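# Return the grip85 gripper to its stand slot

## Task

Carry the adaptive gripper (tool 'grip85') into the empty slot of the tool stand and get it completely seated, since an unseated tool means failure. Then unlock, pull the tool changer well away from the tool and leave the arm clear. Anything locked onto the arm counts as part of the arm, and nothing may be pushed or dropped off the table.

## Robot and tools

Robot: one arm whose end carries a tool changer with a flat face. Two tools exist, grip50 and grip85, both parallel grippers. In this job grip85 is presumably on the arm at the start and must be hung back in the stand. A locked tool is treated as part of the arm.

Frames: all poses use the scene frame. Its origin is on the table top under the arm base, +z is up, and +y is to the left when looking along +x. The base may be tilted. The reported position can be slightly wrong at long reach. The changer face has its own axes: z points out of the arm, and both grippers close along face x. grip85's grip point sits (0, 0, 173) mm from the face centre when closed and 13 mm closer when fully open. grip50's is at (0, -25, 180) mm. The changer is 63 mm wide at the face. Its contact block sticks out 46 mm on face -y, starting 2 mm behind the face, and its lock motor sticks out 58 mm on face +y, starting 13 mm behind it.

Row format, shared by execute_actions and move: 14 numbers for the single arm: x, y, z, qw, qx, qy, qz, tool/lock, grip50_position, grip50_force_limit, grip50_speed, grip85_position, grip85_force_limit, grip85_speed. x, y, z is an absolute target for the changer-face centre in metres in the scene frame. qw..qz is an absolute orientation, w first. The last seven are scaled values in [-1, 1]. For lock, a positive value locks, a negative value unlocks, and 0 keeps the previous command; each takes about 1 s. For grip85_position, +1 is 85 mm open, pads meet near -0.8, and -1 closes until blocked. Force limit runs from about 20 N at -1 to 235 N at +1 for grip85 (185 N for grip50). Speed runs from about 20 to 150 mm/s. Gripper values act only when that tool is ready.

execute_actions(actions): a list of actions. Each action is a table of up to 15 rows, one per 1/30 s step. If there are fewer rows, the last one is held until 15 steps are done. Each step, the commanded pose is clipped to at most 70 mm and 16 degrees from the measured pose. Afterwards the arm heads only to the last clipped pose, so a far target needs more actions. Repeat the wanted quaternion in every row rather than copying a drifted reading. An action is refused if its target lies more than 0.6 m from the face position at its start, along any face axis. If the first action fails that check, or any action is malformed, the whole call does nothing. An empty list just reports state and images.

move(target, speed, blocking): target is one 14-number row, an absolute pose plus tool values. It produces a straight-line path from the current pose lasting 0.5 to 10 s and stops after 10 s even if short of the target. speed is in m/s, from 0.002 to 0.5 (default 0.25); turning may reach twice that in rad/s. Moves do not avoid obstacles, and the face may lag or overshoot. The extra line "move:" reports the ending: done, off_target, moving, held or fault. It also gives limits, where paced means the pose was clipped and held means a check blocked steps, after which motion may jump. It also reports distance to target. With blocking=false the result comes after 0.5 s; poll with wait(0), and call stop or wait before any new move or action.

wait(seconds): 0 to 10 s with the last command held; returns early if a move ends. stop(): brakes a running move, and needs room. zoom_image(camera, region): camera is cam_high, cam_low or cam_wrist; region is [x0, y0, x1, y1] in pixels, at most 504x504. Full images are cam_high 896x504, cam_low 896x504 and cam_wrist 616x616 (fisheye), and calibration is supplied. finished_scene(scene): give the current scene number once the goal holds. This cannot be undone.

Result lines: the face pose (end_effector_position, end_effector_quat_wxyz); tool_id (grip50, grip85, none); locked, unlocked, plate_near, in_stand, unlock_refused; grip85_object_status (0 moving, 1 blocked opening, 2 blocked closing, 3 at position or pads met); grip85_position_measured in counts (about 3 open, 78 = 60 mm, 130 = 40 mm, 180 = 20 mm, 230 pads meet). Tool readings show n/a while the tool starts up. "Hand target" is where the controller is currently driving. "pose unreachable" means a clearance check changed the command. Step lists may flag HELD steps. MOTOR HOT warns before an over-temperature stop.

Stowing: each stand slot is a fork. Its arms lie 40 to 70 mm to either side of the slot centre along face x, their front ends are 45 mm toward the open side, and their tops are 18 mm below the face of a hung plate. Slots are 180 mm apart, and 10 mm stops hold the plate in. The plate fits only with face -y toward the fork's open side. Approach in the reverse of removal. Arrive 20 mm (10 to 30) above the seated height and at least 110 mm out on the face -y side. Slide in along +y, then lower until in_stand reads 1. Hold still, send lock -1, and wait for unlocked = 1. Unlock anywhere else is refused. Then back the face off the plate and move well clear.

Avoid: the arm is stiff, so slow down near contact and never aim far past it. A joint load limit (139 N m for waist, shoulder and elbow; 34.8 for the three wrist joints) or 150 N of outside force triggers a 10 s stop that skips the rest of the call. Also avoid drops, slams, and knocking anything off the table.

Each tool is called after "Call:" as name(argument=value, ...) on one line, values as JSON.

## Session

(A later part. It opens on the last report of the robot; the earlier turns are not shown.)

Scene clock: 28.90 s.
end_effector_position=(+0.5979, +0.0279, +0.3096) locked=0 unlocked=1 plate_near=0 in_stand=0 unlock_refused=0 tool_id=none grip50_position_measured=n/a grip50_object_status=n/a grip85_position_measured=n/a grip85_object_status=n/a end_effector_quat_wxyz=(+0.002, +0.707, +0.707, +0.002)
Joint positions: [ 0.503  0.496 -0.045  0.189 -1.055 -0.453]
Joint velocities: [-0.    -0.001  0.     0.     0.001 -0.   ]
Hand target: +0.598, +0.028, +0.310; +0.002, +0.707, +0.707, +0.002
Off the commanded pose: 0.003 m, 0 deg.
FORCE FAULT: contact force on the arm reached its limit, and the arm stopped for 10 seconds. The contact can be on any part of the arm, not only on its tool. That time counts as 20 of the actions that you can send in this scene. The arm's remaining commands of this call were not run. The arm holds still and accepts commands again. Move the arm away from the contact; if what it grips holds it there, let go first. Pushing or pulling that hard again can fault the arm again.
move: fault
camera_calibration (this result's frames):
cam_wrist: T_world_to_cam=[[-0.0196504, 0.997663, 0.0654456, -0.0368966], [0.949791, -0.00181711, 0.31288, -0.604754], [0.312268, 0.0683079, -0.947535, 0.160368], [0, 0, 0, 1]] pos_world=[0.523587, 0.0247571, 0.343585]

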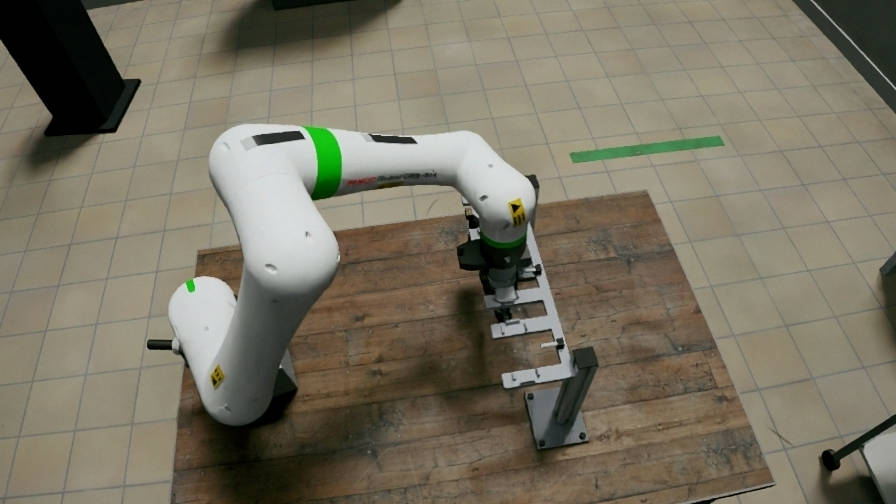

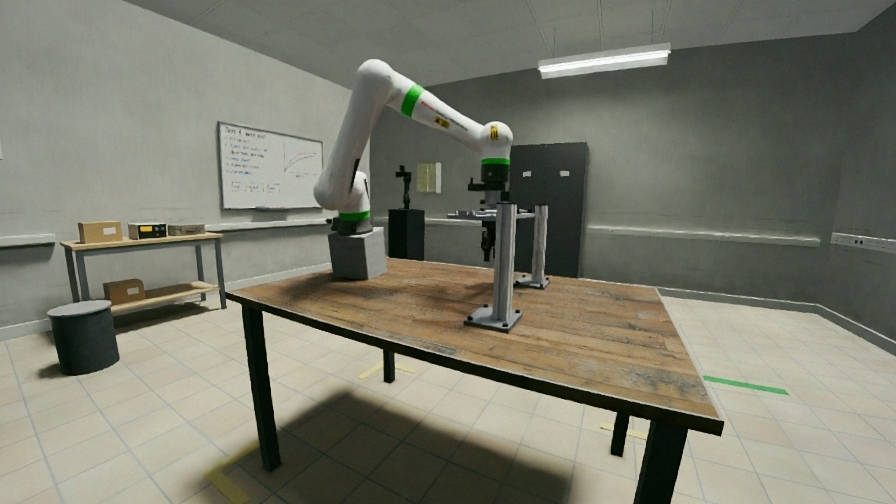

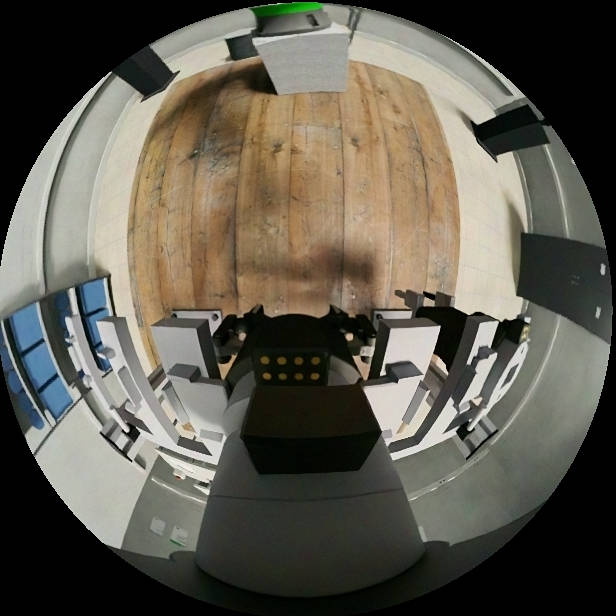

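Call:
move(target=[0.597,0.025,0.316,0,0.707,0.707,0,0,1,0,0,1,0,0], speed=0.05)

Call:
move(target=[0.597,0.025,0.3105,0,0.707,0.707,0,0,1,0,0,1,0,0], speed=0.01)

Call:
zoom_image(camera="cam_wrist", region=[150, 280, 460, 450])

Call:
zoom_image(camera="cam_low", region=[460, 180, 520, 225])

Scene clock: 30.00 s.
end_effector_position=(+0.5970, +0.0250, +0.3160) locked=0 unlocked=1 plate_near=0 in_stand=0 unlock_refused=0 tool_id=none grip50_position_measured=n/a grip50_object_status=n/a grip85_position_measured=n/a grip85_object_status=n/a end_effector_quat_wxyz=(-0.000, +0.707, +0.707, +0.000)
Joint positions: [ 0.5    0.487 -0.039  0.186 -1.074 -0.447]
Joint velocities: [-0.     0.     0.    -0.001 -0.001 -0.   ]
Hand target: +0.597, +0.025, +0.316; -0.000, +0.707, +0.707, +0.000
Off the commanded pose: 0.000 m, 0 deg.
move: done
camera_calibration (this result's frames):
cam_wrist: T_world_to_cam=[[-0.0191571, 0.997682, 0.0652896, -0.0347597], [0.95131, -0.0019043, 0.30823, -0.605323], [0.30764, 0.0680155, -0.949069, 0.170199], [0, 0, 0, 1]] pos_world=[0.522823, 0.0219502, 0.350379]

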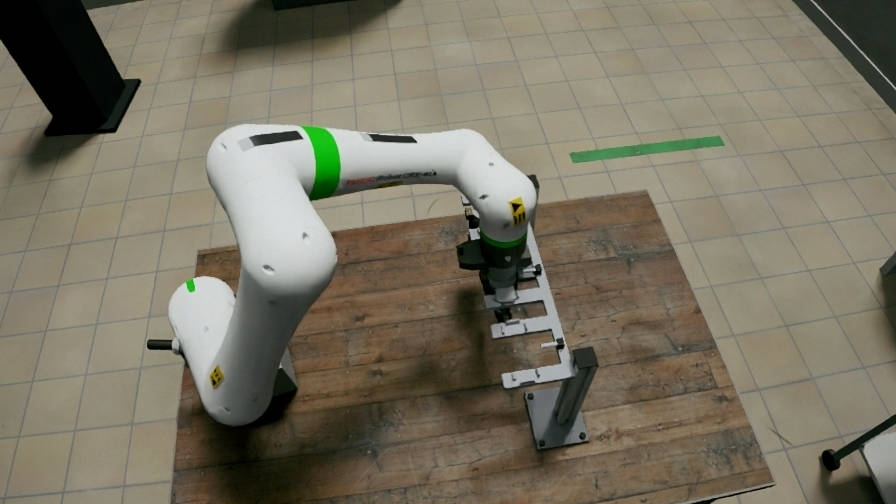

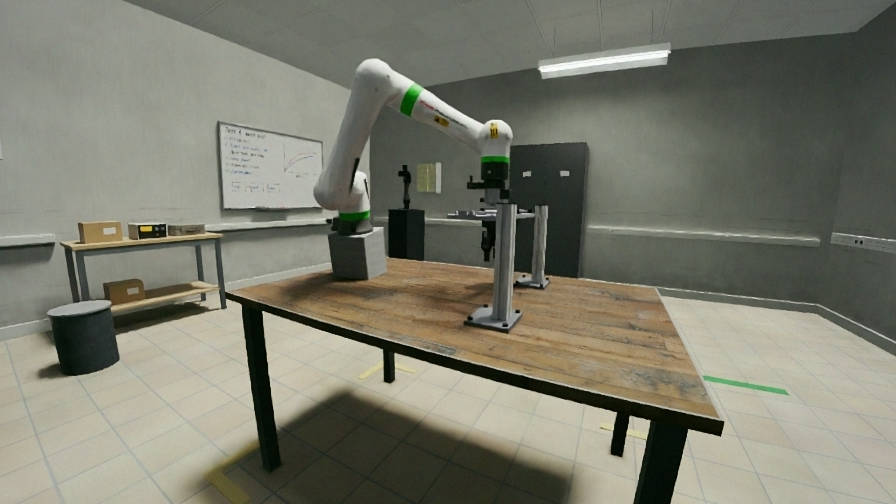

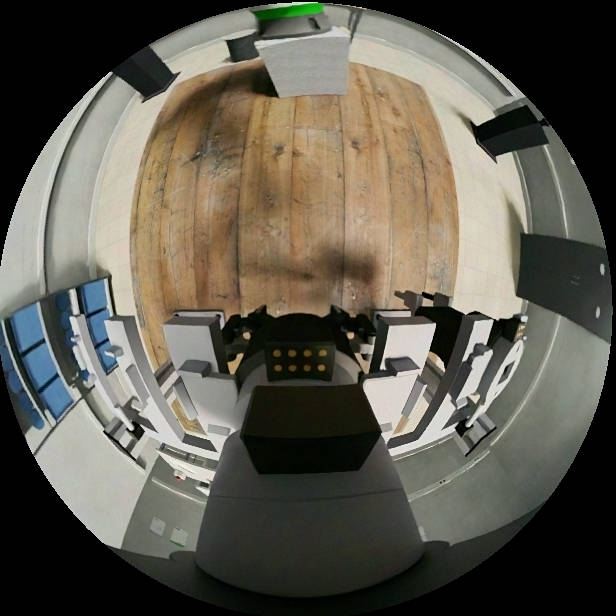

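Scene clock: 30.77 s.
end_effector_position=(+0.5970, +0.0250, +0.3105) locked=0 unlocked=1 plate_near=0 in_stand=0 unlock_refused=0 tool_id=none grip50_position_measured=n/a grip50_object_status=n/a grip85_position_measured=n/a grip85_object_status=n/a end_effector_quat_wxyz=(+0.000, +0.707, +0.707, -0.000)
Joint positions: [ 0.499  0.493 -0.044  0.187 -1.062 -0.448]
Joint velocities: [ 0.    -0.    -0.     0.001 -0.001 -0.   ]
Hand target: +0.597, +0.025, +0.311; +0.000, +0.707, +0.707, -0.000
Off the commanded pose: 0.000 m, 0 deg.
move: done
camera_calibration (this result's frames):
cam_wrist: T_world_to_cam=[[-0.0190874, 0.997688, 0.0652277, -0.0343843], [0.951305, -0.00195259, 0.308244, -0.603607], [0.307658, 0.0679351, -0.949069, 0.164988], [0, 0, 0, 1]] pos_world=[0.522798, 0.0219177, 0.344886]

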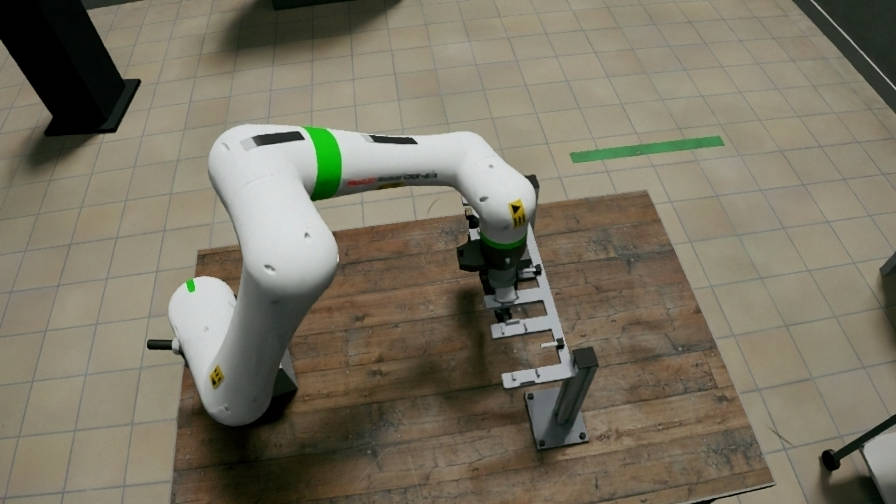

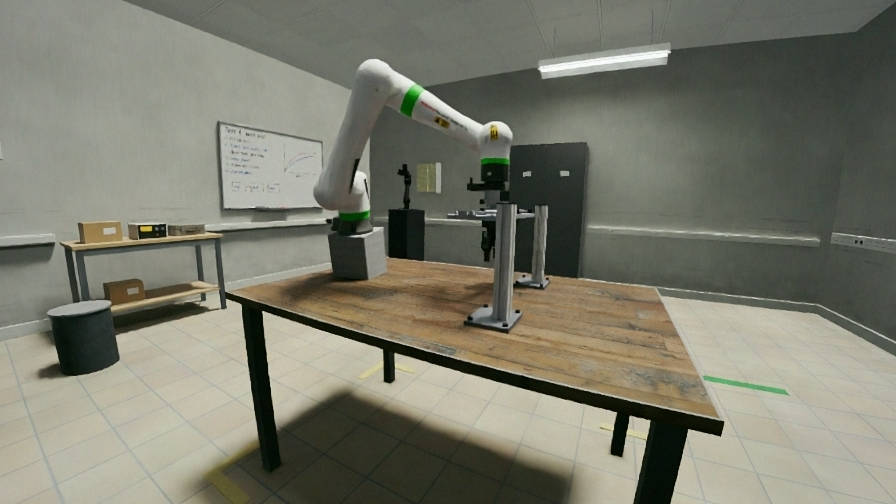

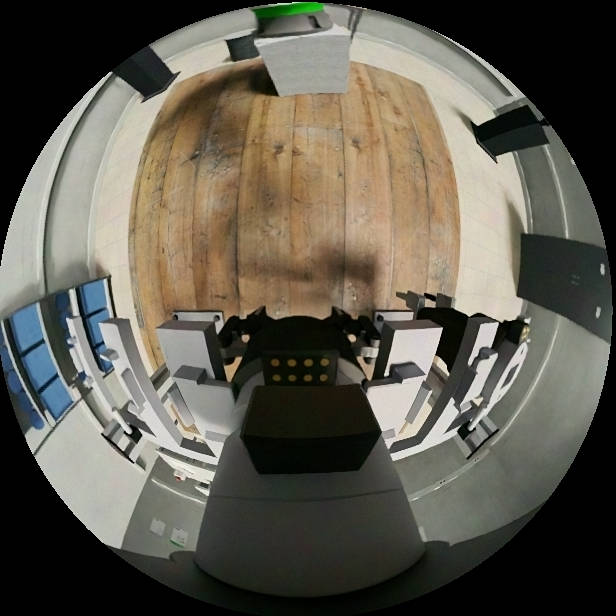

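Region (150, 280, 460, 450) of cam_wrist's 616x616 image, scaled by 1.626, with more detail than that image has; it fills the top 276 rows of this view, and the rest is white.

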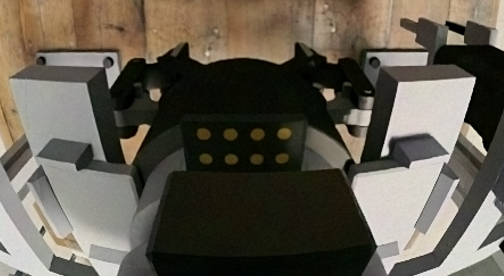

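Region (460, 180, 520, 225) of cam_low's 896x504 image, scaled by 8.400, with more detail than that image has; it fills the top 378 rows of this view, and the rest is white.

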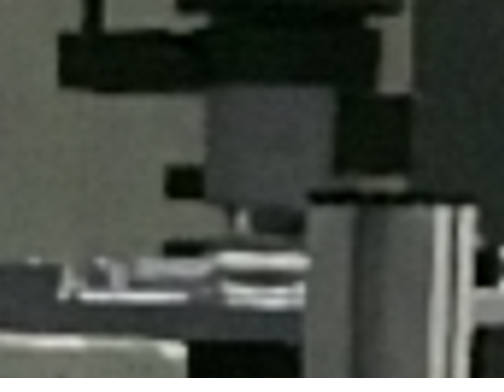

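Call:
execute_actions(actions=[[[0.597,0.024,0.3105,0,0.707,0.707,0,0,1,0,0,1,0,0]],[[0.597,0.024,0.3095,0,0.707,0.707,0,0,1,0,0,1,0,0]],[[0.597,0.024,0.3085,0,0.707,0.707,0,0,1,0,0,1,0,0]]])

Scene clock: 32.77 s.
end_effector_position=(+0.5970, +0.0240, +0.3084) locked=0 unlocked=1 plate_near=0 in_stand=0 unlock_refused=0 tool_id=none grip50_position_measured=n/a grip50_object_status=n/a grip85_position_measured=n/a grip85_object_status=n/a end_effector_quat_wxyz=(-0.000, +0.707, +0.707, -0.000)
Joint positions: [ 0.497  0.495 -0.046  0.188 -1.058 -0.446]
Joint velocities: [ 0.     0.001  0.001 -0.001  0.001  0.   ]
Hand target: +0.597, +0.024, +0.309; +0.000, +0.707, +0.707, -0.000
Off the commanded pose: 0.000 m, 0 deg.
Step readings (end_effector_position; steps 1 to 15: 1st action; 16 to 30: 2nd action; 31 to 45: 3rd action):
0: (+0.5970, +0.0250, +0.3105)
1: (+0.5970, +0.0249, +0.3105)
2: (+0.5970, +0.0243, +0.3103)
4: (+0.5970, +0.0240, +0.3102)
8: (+0.5970, +0.0240, +0.3104)
15: (+0.5970, +0.0240, +0.3105)
16: (+0.5970, +0.0240, +0.3105)
17: (+0.5971, +0.0240, +0.3102)
19: (+0.5970, +0.0240, +0.3098)
23: (+0.5970, +0.0240, +0.3096)
30: (+0.5970, +0.0240, +0.3095)
31: (+0.5970, +0.0240, +0.3094)
32: (+0.5971, +0.0240, +0.3088)
34: (+0.5970, +0.0240, +0.3084)
38: (+0.5970, +0.0240, +0.3084)
45: end_effector_position above
camera_calibration (this result's frames):
cam_wrist: T_world_to_cam=[[-0.0191192, 0.997689, 0.0651995, -0.0332318], [0.951337, -0.00190662, 0.308147, -0.602958], [0.307559, 0.0679182, -0.949102, 0.163175], [0, 0, 0, 1]] pos_world=[0.522795, 0.0209228, 0.342836]

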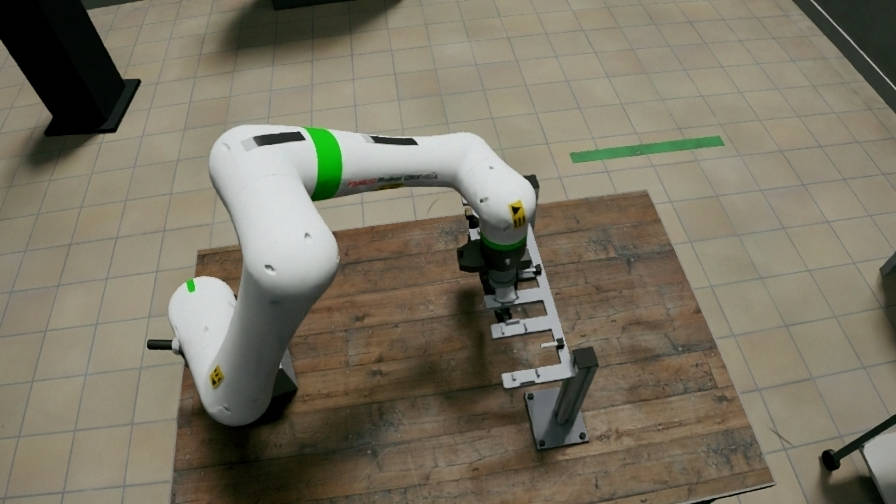

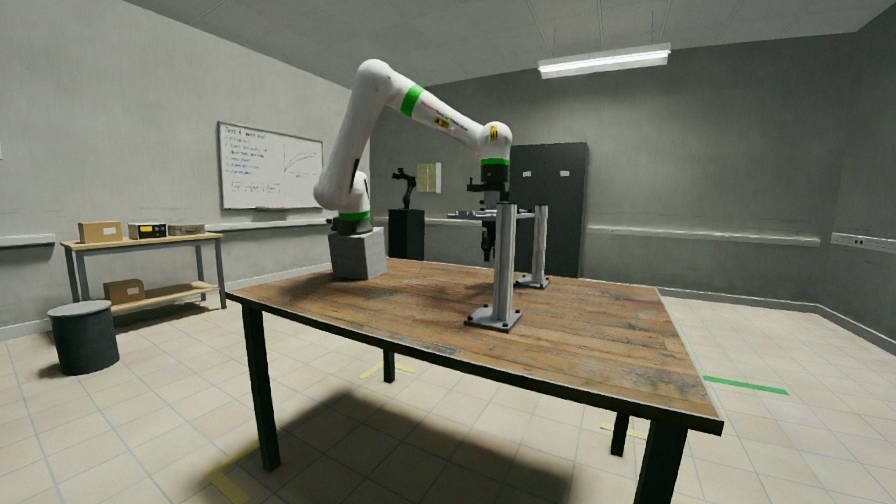

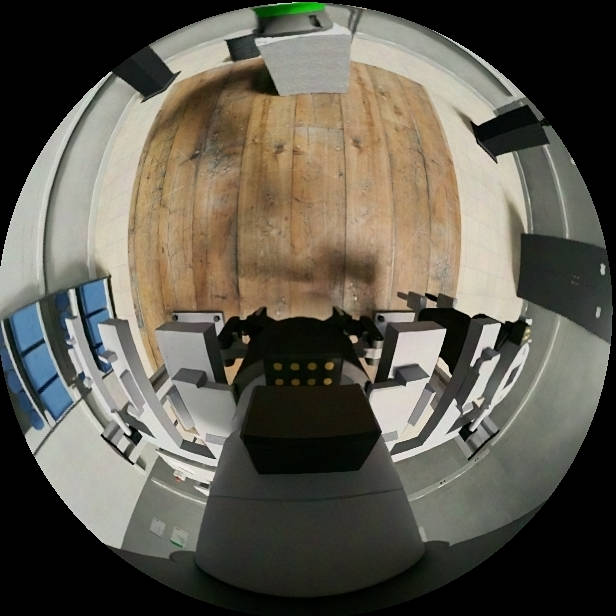

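Past the earlier contact height. Continue in small steps.

Call:
execute_actions(actions=[[[0.597,0.024,0.307,0,0.707,0.707,0,0,1,0,0,1,0,0]],[[0.597,0.024,0.3055,0,0.707,0.707,0,0,1,0,0,1,0,0]],[[0.597,0.024,0.304,0,0.707,0.707,0,0,1,0,0,1,0,0]]])

Scene clock: 34.33 s.
end_effector_position=(+0.5970, +0.0240, +0.3040) locked=0 unlocked=1 plate_near=0 in_stand=0 unlock_refused=0 tool_id=none grip50_position_measured=n/a grip50_object_status=n/a grip85_position_measured=n/a grip85_object_status=n/a end_effector_quat_wxyz=(+0.000, +0.707, +0.707, +0.000)
Joint positions: [ 0.495  0.5   -0.05   0.189 -1.049 -0.447]
Joint velocities: [-0.     0.     0.002 -0.001 -0.     0.   ]
Hand target: +0.597, +0.024, +0.304; +0.000, +0.707, +0.707, -0.000
Off the commanded pose: 0.000 m, 0 deg.
Step readings (end_effector_position; steps 1 to 15: 1st action; 16 to 30: 2nd action; 31 to 45: 3rd action):
0: (+0.5970, +0.0240, +0.3084)
1: (+0.5970, +0.0240, +0.3084)
2: (+0.5971, +0.0240, +0.3077)
4: (+0.5970, +0.0240, +0.3071)
8: (+0.5970, +0.0240, +0.3070)
15: (+0.5970, +0.0240, +0.3070)
16: (+0.5970, +0.0240, +0.3069)
17: (+0.5971, +0.0240, +0.3061)
19: (+0.5970, +0.0240, +0.3054)
23: (+0.5970, +0.0240, +0.3054)
30: (+0.5970, +0.0240, +0.3054)
31: (+0.5970, +0.0240, +0.3054)
32: (+0.5971, +0.0240, +0.3047)
34: (+0.5970, +0.0240, +0.3041)
38: (+0.5970, +0.0240, +0.3041)
45: end_effector_position above
camera_calibration (this result's frames):
cam_wrist: T_world_to_cam=[[-0.0191025, 0.997686, 0.06525, -0.0329691], [0.951298, -0.00194667, 0.308266, -0.601629], [0.307679, 0.0679609, -0.94906, 0.158874], [0, 0, 0, 1]] pos_world=[0.522816, 0.0209244, 0.338394]

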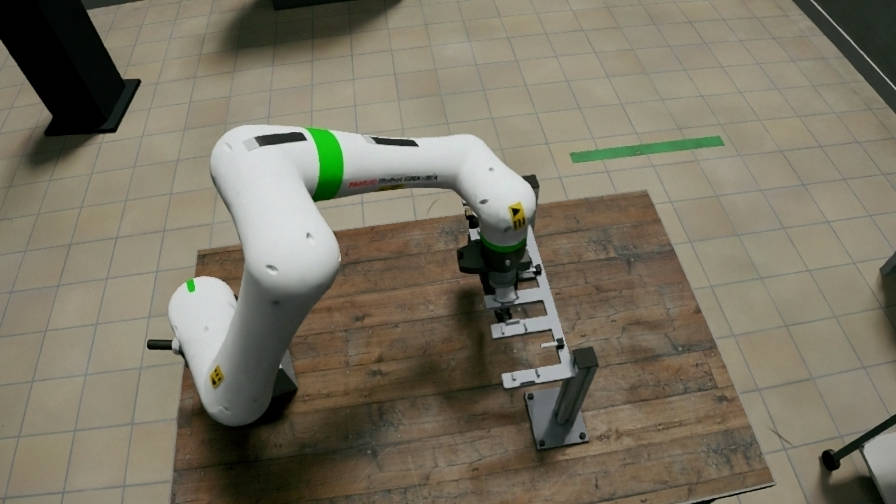

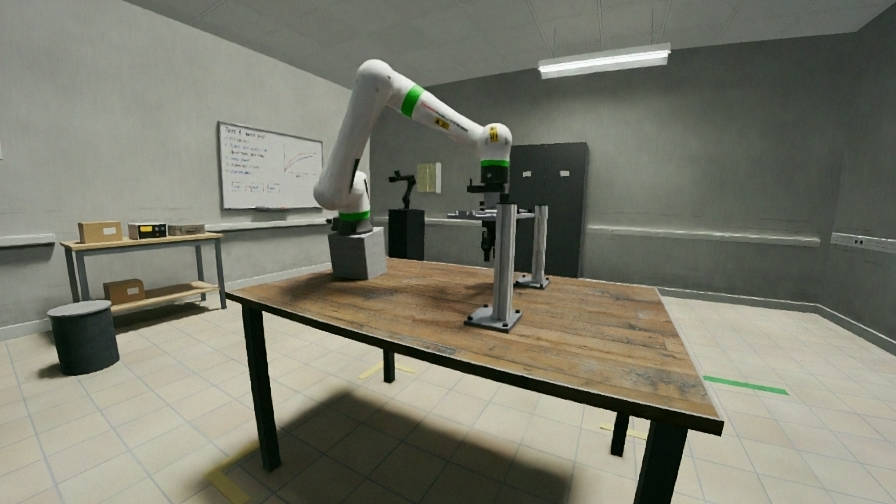

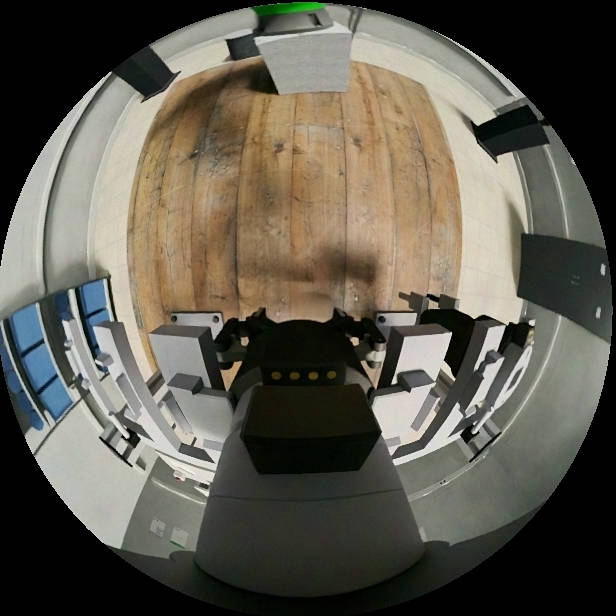

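Call:
execute_actions(actions=[[[0.597,0.024,0.3025,0,0.707,0.707,0,0,1,0,0,1,0,0]],[[0.597,0.024,0.301,0,0.707,0.707,0,0,1,0,0,1,0,0]],[[0.597,0.024,0.2995,0,0.707,0.707,0,0,1,0,0,1,0,0]]])

Call:
zoom_image(camera="cam_wrist", region=[150, 280, 460, 450])

Call:
zoom_image(camera="cam_low", region=[460, 180, 520, 225])

Scene clock: 35.90 s.
end_effector_position=(+0.5970, +0.0240, +0.2995) locked=0 unlocked=1 plate_near=1 in_stand=1 unlock_refused=0 tool_id=none grip50_position_measured=n/a grip50_object_status=n/a grip85_position_measured=n/a grip85_object_status=n/a end_effector_quat_wxyz=(+0.000, +0.707, +0.707, +0.000)
Joint positions: [ 0.494  0.506 -0.054  0.19  -1.039 -0.448]
Joint velocities: [-0.    -0.001 -0.    -0.    -0.     0.   ]
Hand target: +0.597, +0.024, +0.300; +0.000, +0.707, +0.707, -0.000
Off the commanded pose: 0.000 m, 0 deg.
Step readings (end_effector_position; steps 1 to 15: 1st action; 16 to 30: 2nd action; 31 to 45: 3rd action):
0: (+0.5970, +0.0240, +0.3040)
1: (+0.5970, +0.0240, +0.3039)
2: (+0.5971, +0.0240, +0.3030)
4: (+0.5970, +0.0240, +0.3024)
8: (+0.5970, +0.0240, +0.3024)
15: (+0.5970, +0.0240, +0.3024)
16: (+0.5970, +0.0240, +0.3024)
17: (+0.5971, +0.0240, +0.3017)
19: (+0.5970, +0.0240, +0.3011)
23: (+0.5970, +0.0240, +0.3011)
30: (+0.5970, +0.0240, +0.3010)
31: (+0.5970, +0.0240, +0.3009)
32: (+0.5971, +0.0240, +0.3001)
34: (+0.5971, +0.0240, +0.2995)
38: (+0.5970, +0.0240, +0.2995)
45: end_effector_position above
camera_calibration (this result's frames):
cam_wrist: T_world_to_cam=[[-0.0191471, 0.997691, 0.065163, -0.0325913], [0.951269, -0.00188376, 0.308357, -0.600287], [0.307768, 0.0678917, -0.949036, 0.154548], [0, 0, 0, 1]] pos_world=[0.522845, 0.0208927, 0.333898]

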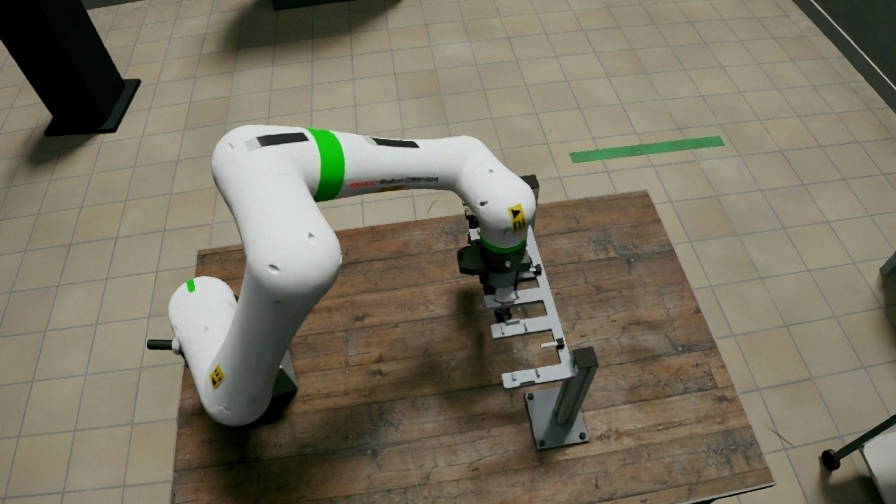

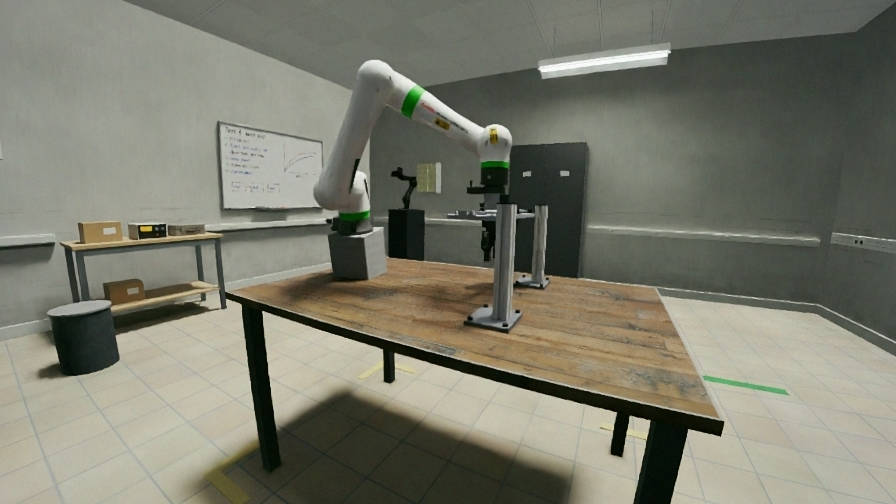

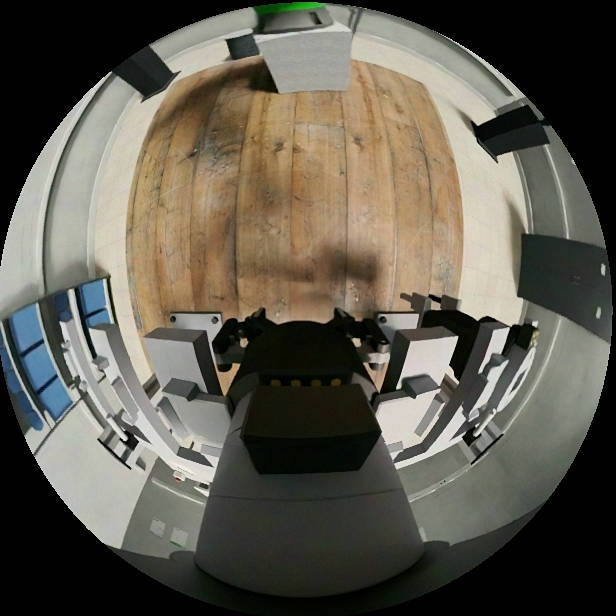

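Region (150, 280, 460, 450) of cam_wrist's 616x616 image, scaled by 1.626, with more detail than that image has; it fills the top 276 rows of this view, and the rest is white.

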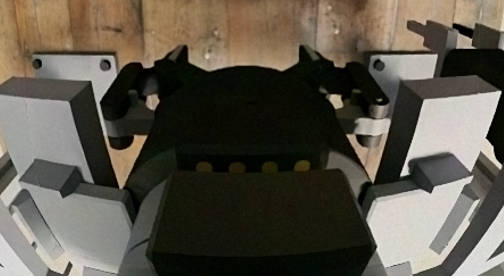

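Region (460, 180, 520, 225) of cam_low's 896x504 image, scaled by 8.400, with more detail than that image has; it fills the top 378 rows of this view, and the rest is white.

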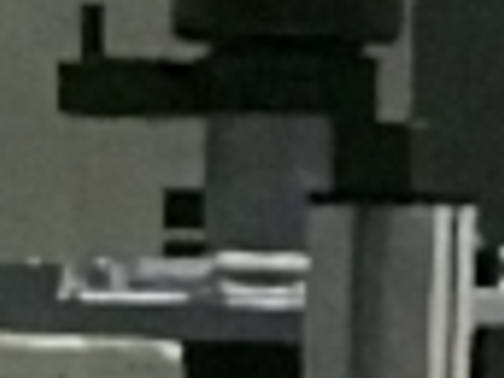

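Call:
execute_actions(actions=[[[0.597,0.024,0.2995,0,0.707,0.707,0,1,1,0,0,-0.8,0,1]],[[0.597,0.024,0.2995,0,0.707,0.707,0,1,1,0,0,-0.8,0,1]],[[0.597,0.024,0.2995,0,0.707,0.707,0,1,1,0,0,-0.8,0,1]]])

Call:
move(target=[0.597,0.024,0.32,0,0.707,0.707,0,1,1,0,0,-0.8,0,1], speed=0.05)

Scene clock: 37.50 s.
end_effector_position=(+0.5970, +0.0240, +0.2995) locked=1 unlocked=0 plate_near=1 in_stand=1 unlock_refused=0 tool_id=grip85 grip50_position_measured=n/a grip50_object_status=n/a grip85_position_measured=n/a grip85_object_status=n/a end_effector_quat_wxyz=(+0.000, +0.707, +0.707, -0.000)
Joint positions: [ 0.494  0.506 -0.054  0.19  -1.039 -0.448]
Joint velocities: [ 0.    -0.    -0.003  0.     0.     0.   ]
Hand target: +0.597, +0.024, +0.299; +0.000, +0.707, +0.707, +0.000
Off the commanded pose: 0.000 m, 0 deg.
Step readings (end_effector_position; steps 1 to 15: 1st action; 16 to 30: 2nd action; 31 to 45: 3rd action):
0: (+0.5970, +0.0240, +0.2995)
1: (+0.5970, +0.0240, +0.2995)
2: (+0.5970, +0.0240, +0.2995)
4: (+0.5970, +0.0240, +0.2995)
8: (+0.5970, +0.0240, +0.2995)
15: (+0.5970, +0.0240, +0.2995)
16: (+0.5970, +0.0240, +0.2995)
17: (+0.5970, +0.0240, +0.2995)
19: (+0.5970, +0.0240, +0.2994)
23: (+0.5971, +0.0240, +0.2994)
30: (+0.5970, +0.0240, +0.2994)
31: (+0.5970, +0.0240, +0.2994)
32: (+0.5970, +0.0240, +0.2994)
34: (+0.5970, +0.0240, +0.2994)
38: (+0.5970, +0.0240, +0.2995)
45: end_effector_position above
camera_calibration (this result's frames):
cam_wrist: T_world_to_cam=[[-0.019082, 0.997688, 0.0652245, -0.0326587], [0.951306, -0.00195673, 0.308243, -0.600234], [0.307658, 0.0679304, -0.949069, 0.154609], [0, 0, 0, 1]] pos_world=[0.522816, 0.020906, 0.333883]

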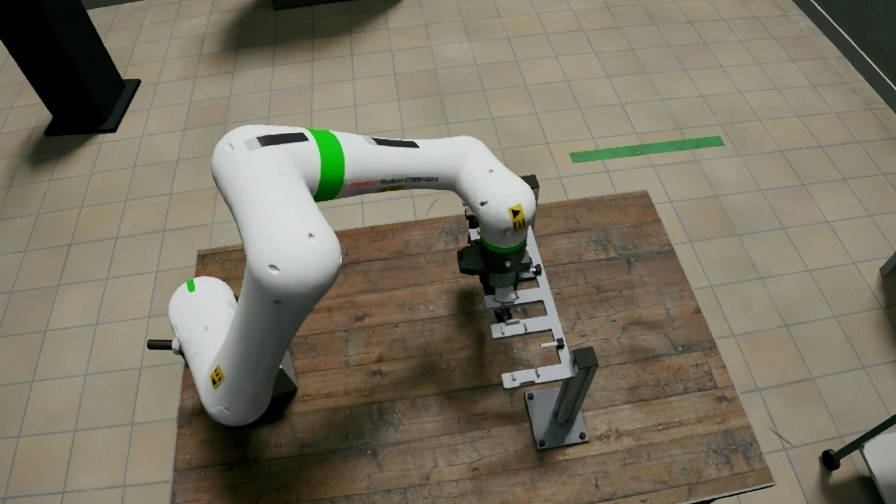

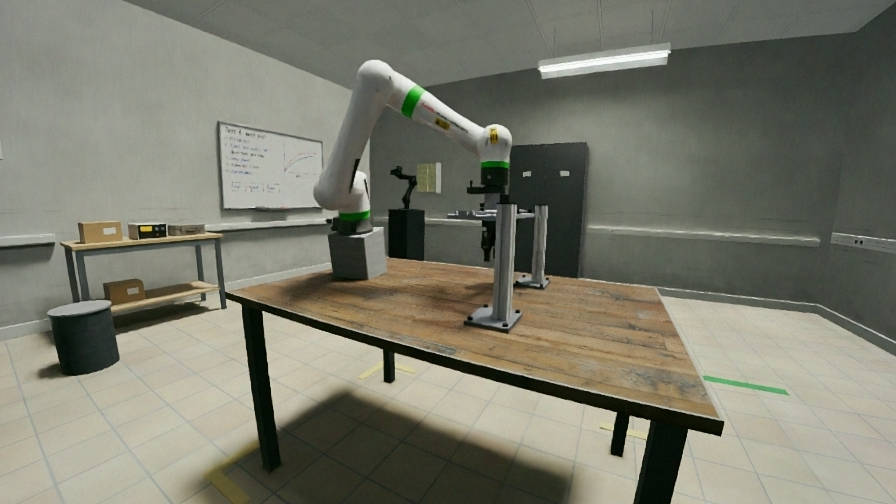

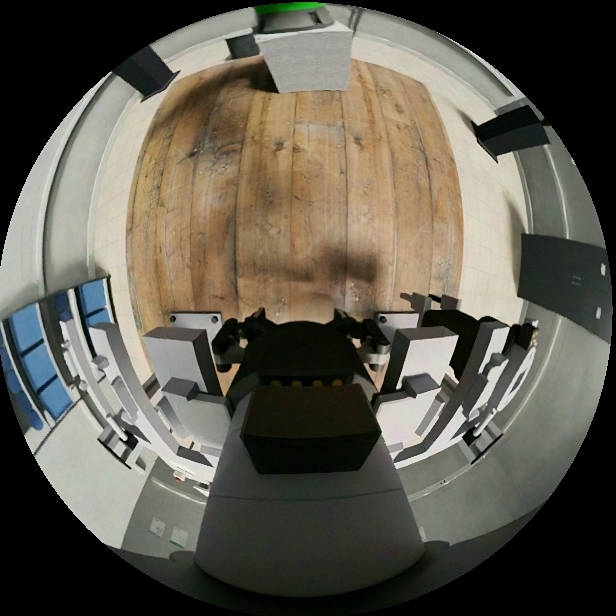

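Scene clock: 38.20 s.
end_effector_position=(+0.5971, +0.0240, +0.3200) locked=1 unlocked=0 plate_near=1 in_stand=0 unlock_refused=0 tool_id=grip85 grip50_position_measured=n/a grip50_object_status=n/a grip85_position_measured=n/a grip85_object_status=n/a end_effector_quat_wxyz=(-0.000, +0.707, +0.707, +0.000)
Joint positions: [ 0.5    0.482 -0.035  0.185 -1.082 -0.444]
Joint velocities: [-0.    -0.     0.001 -0.001 -0.    -0.   ]
Hand target: +0.597, +0.024, +0.320; -0.000, +0.707, +0.707, +0.000
Off the commanded pose: 0.000 m, 0 deg.
move: done
camera_calibration (this result's frames):
cam_wrist: T_world_to_cam=[[-0.0191513, 0.997678, 0.0653629, -0.0340525], [0.95131, -0.00193241, 0.308229, -0.606598], [0.30764, 0.0680834, -0.949064, 0.174047], [0, 0, 0, 1]] pos_world=[0.522866, 0.0209515, 0.354379]

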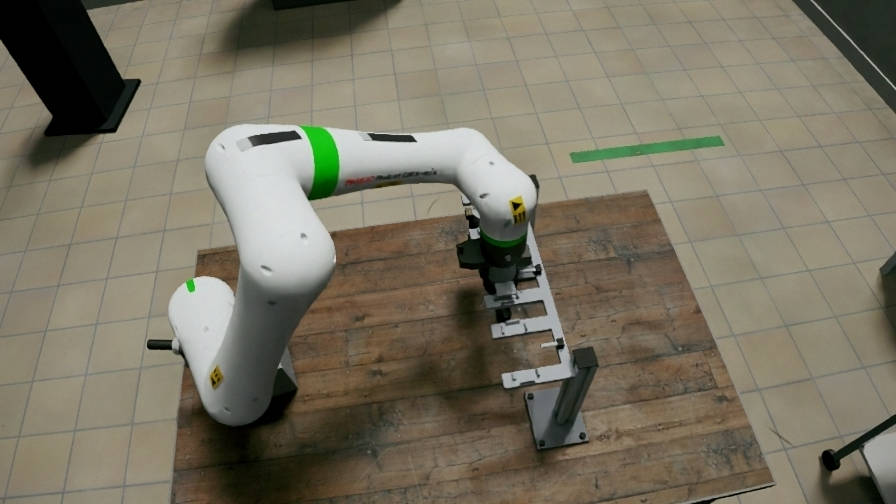

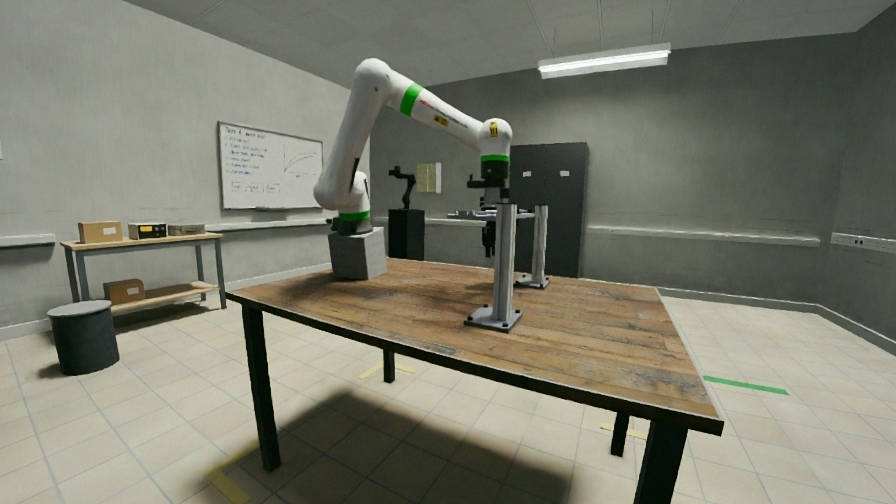

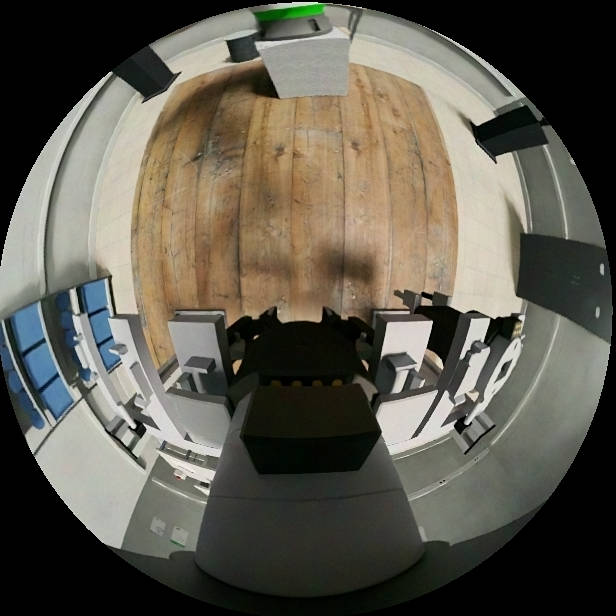

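Call:
move(target=[0.47,0.024,0.32,0,0.707,0.707,0,1,1,0,0,-0.8,0,1], speed=0.15)

Call:
move(target=[0.47,-0.156,0.32,0,0.707,0.707,0,1,1,0,0,-0.8,0,1], speed=0.3)

Call:
zoom_image(camera="cam_wrist", region=[100, 280, 516, 480])

Scene clock: 39.47 s.
end_effector_position=(+0.4700, +0.0241, +0.3203) locked=1 unlocked=0 plate_near=1 in_stand=0 unlock_refused=0 tool_id=grip85 grip50_position_measured=n/a grip50_object_status=n/a grip85_position_measured=n/a grip85_object_status=n/a end_effector_quat_wxyz=(+0.000, +0.707, +0.707, -0.000)
Joint positions: [ 0.597  0.208 -0.425  0.194 -0.984 -0.563]
Joint velocities: [ 0.    -0.001 -0.003 -0.001  0.    -0.   ]
Hand target: +0.470, +0.024, +0.320; +0.000, +0.707, +0.707, -0.000
Off the commanded pose: 0.000 m, 0 deg.
move: done
camera_calibration (this result's frames):
cam_wrist: T_world_to_cam=[[-0.0189058, 0.997732, 0.0645958, -0.0364642], [0.951273, -0.00193764, 0.308345, -0.485822], [0.307771, 0.0672778, -0.949079, 0.21339], [0, 0, 0, 1]] pos_world=[0.395785, 0.0210838, 0.35468]

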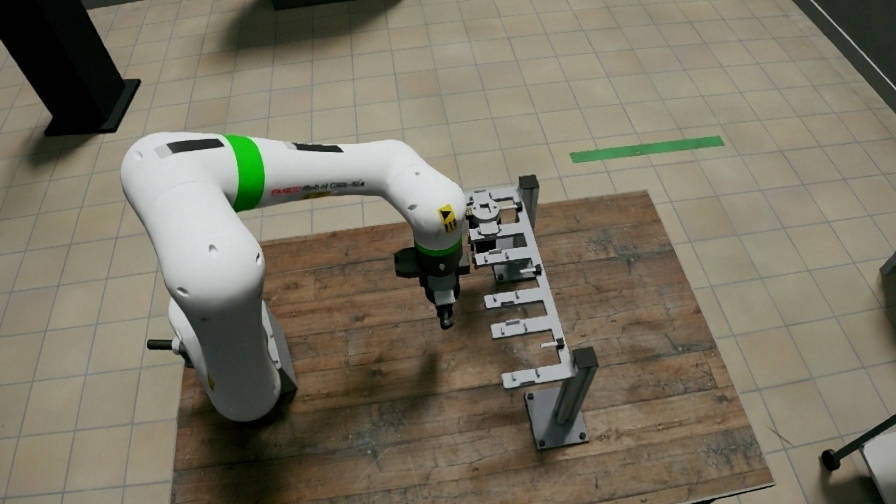

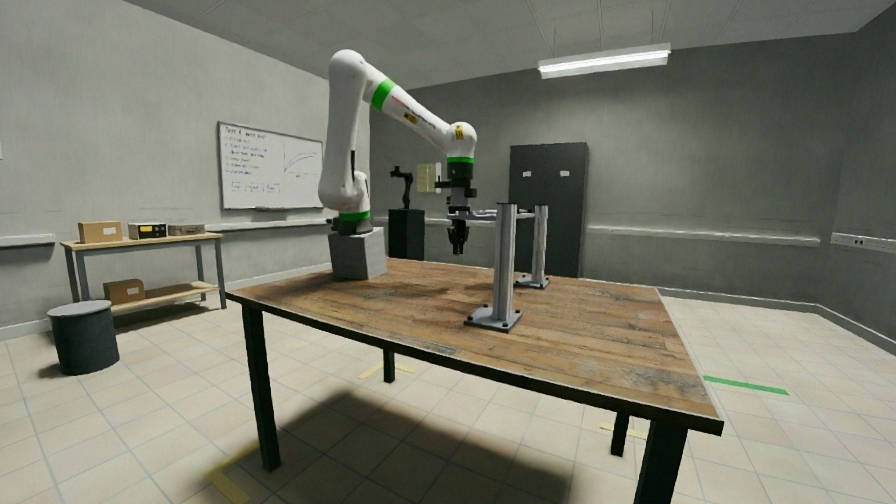

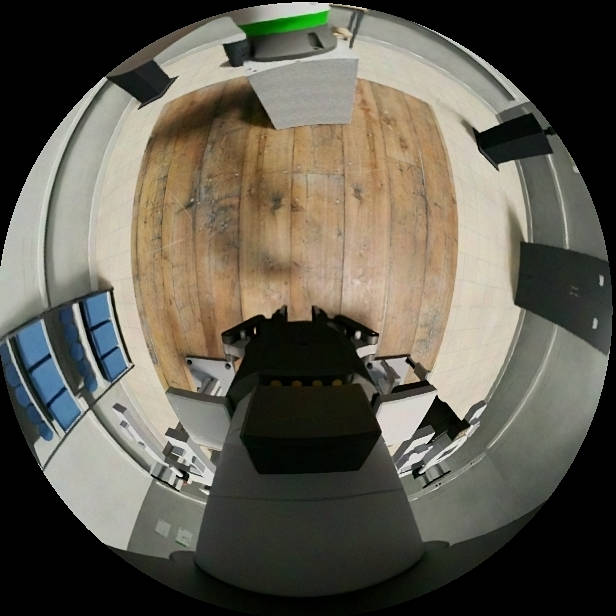

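Scene clock: 41.47 s.
end_effector_position=(+0.4696, -0.1554, +0.3200) locked=1 unlocked=0 plate_near=1 in_stand=0 unlock_refused=0 tool_id=grip85 grip50_position_measured=n/a grip50_object_status=n/a grip85_position_measured=229 grip85_object_status=0 end_effector_quat_wxyz=(-0.001, +0.707, +0.707, +0.001)
Joint positions: [ 0.211  0.176 -0.387  0.193 -0.99  -0.171]
Joint velocities: [-0.    -0.001  0.001  0.     0.001 -0.   ]
Hand target: +0.470, -0.155, +0.320; -0.001, +0.707, +0.707, +0.001
Off the commanded pose: 0.001 m, 0 deg.
move: done
camera_calibration (this result's frames):
cam_wrist: T_world_to_cam=[[-0.0191577, 0.997563, 0.0670869, 0.141984], [0.951186, -0.00248713, 0.308609, -0.48584], [0.308024, 0.0697243, -0.94882, 0.225476], [0, 0, 0, 1]] pos_world=[0.395392, -0.158568, 0.354346]

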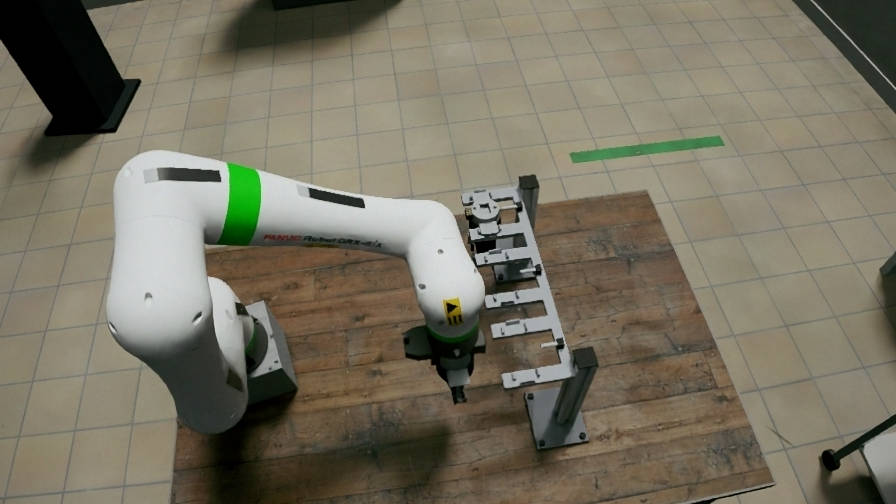

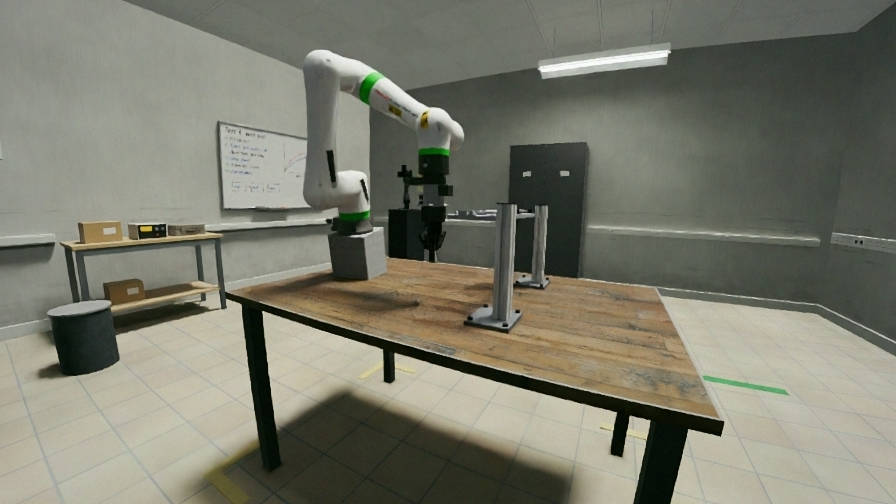

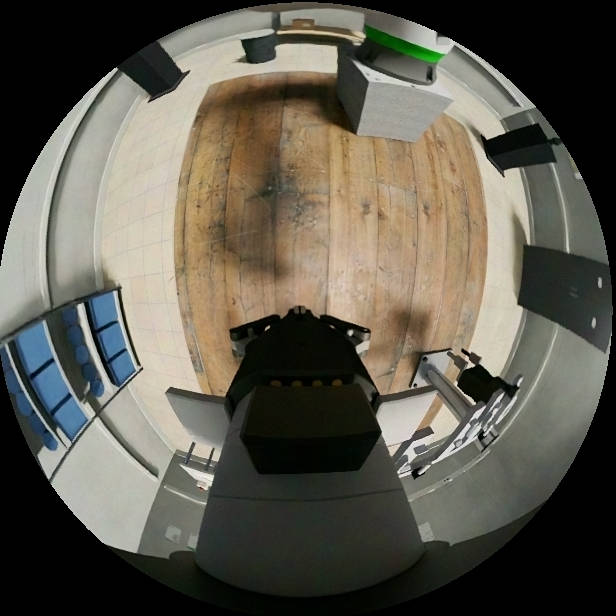

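Region (100, 280, 516, 480) of cam_wrist's 616x616 image, scaled by 1.212, with more detail than that image has; it fills the top 242 rows of this view, and the rest is white.

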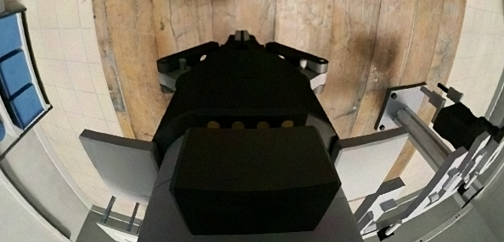

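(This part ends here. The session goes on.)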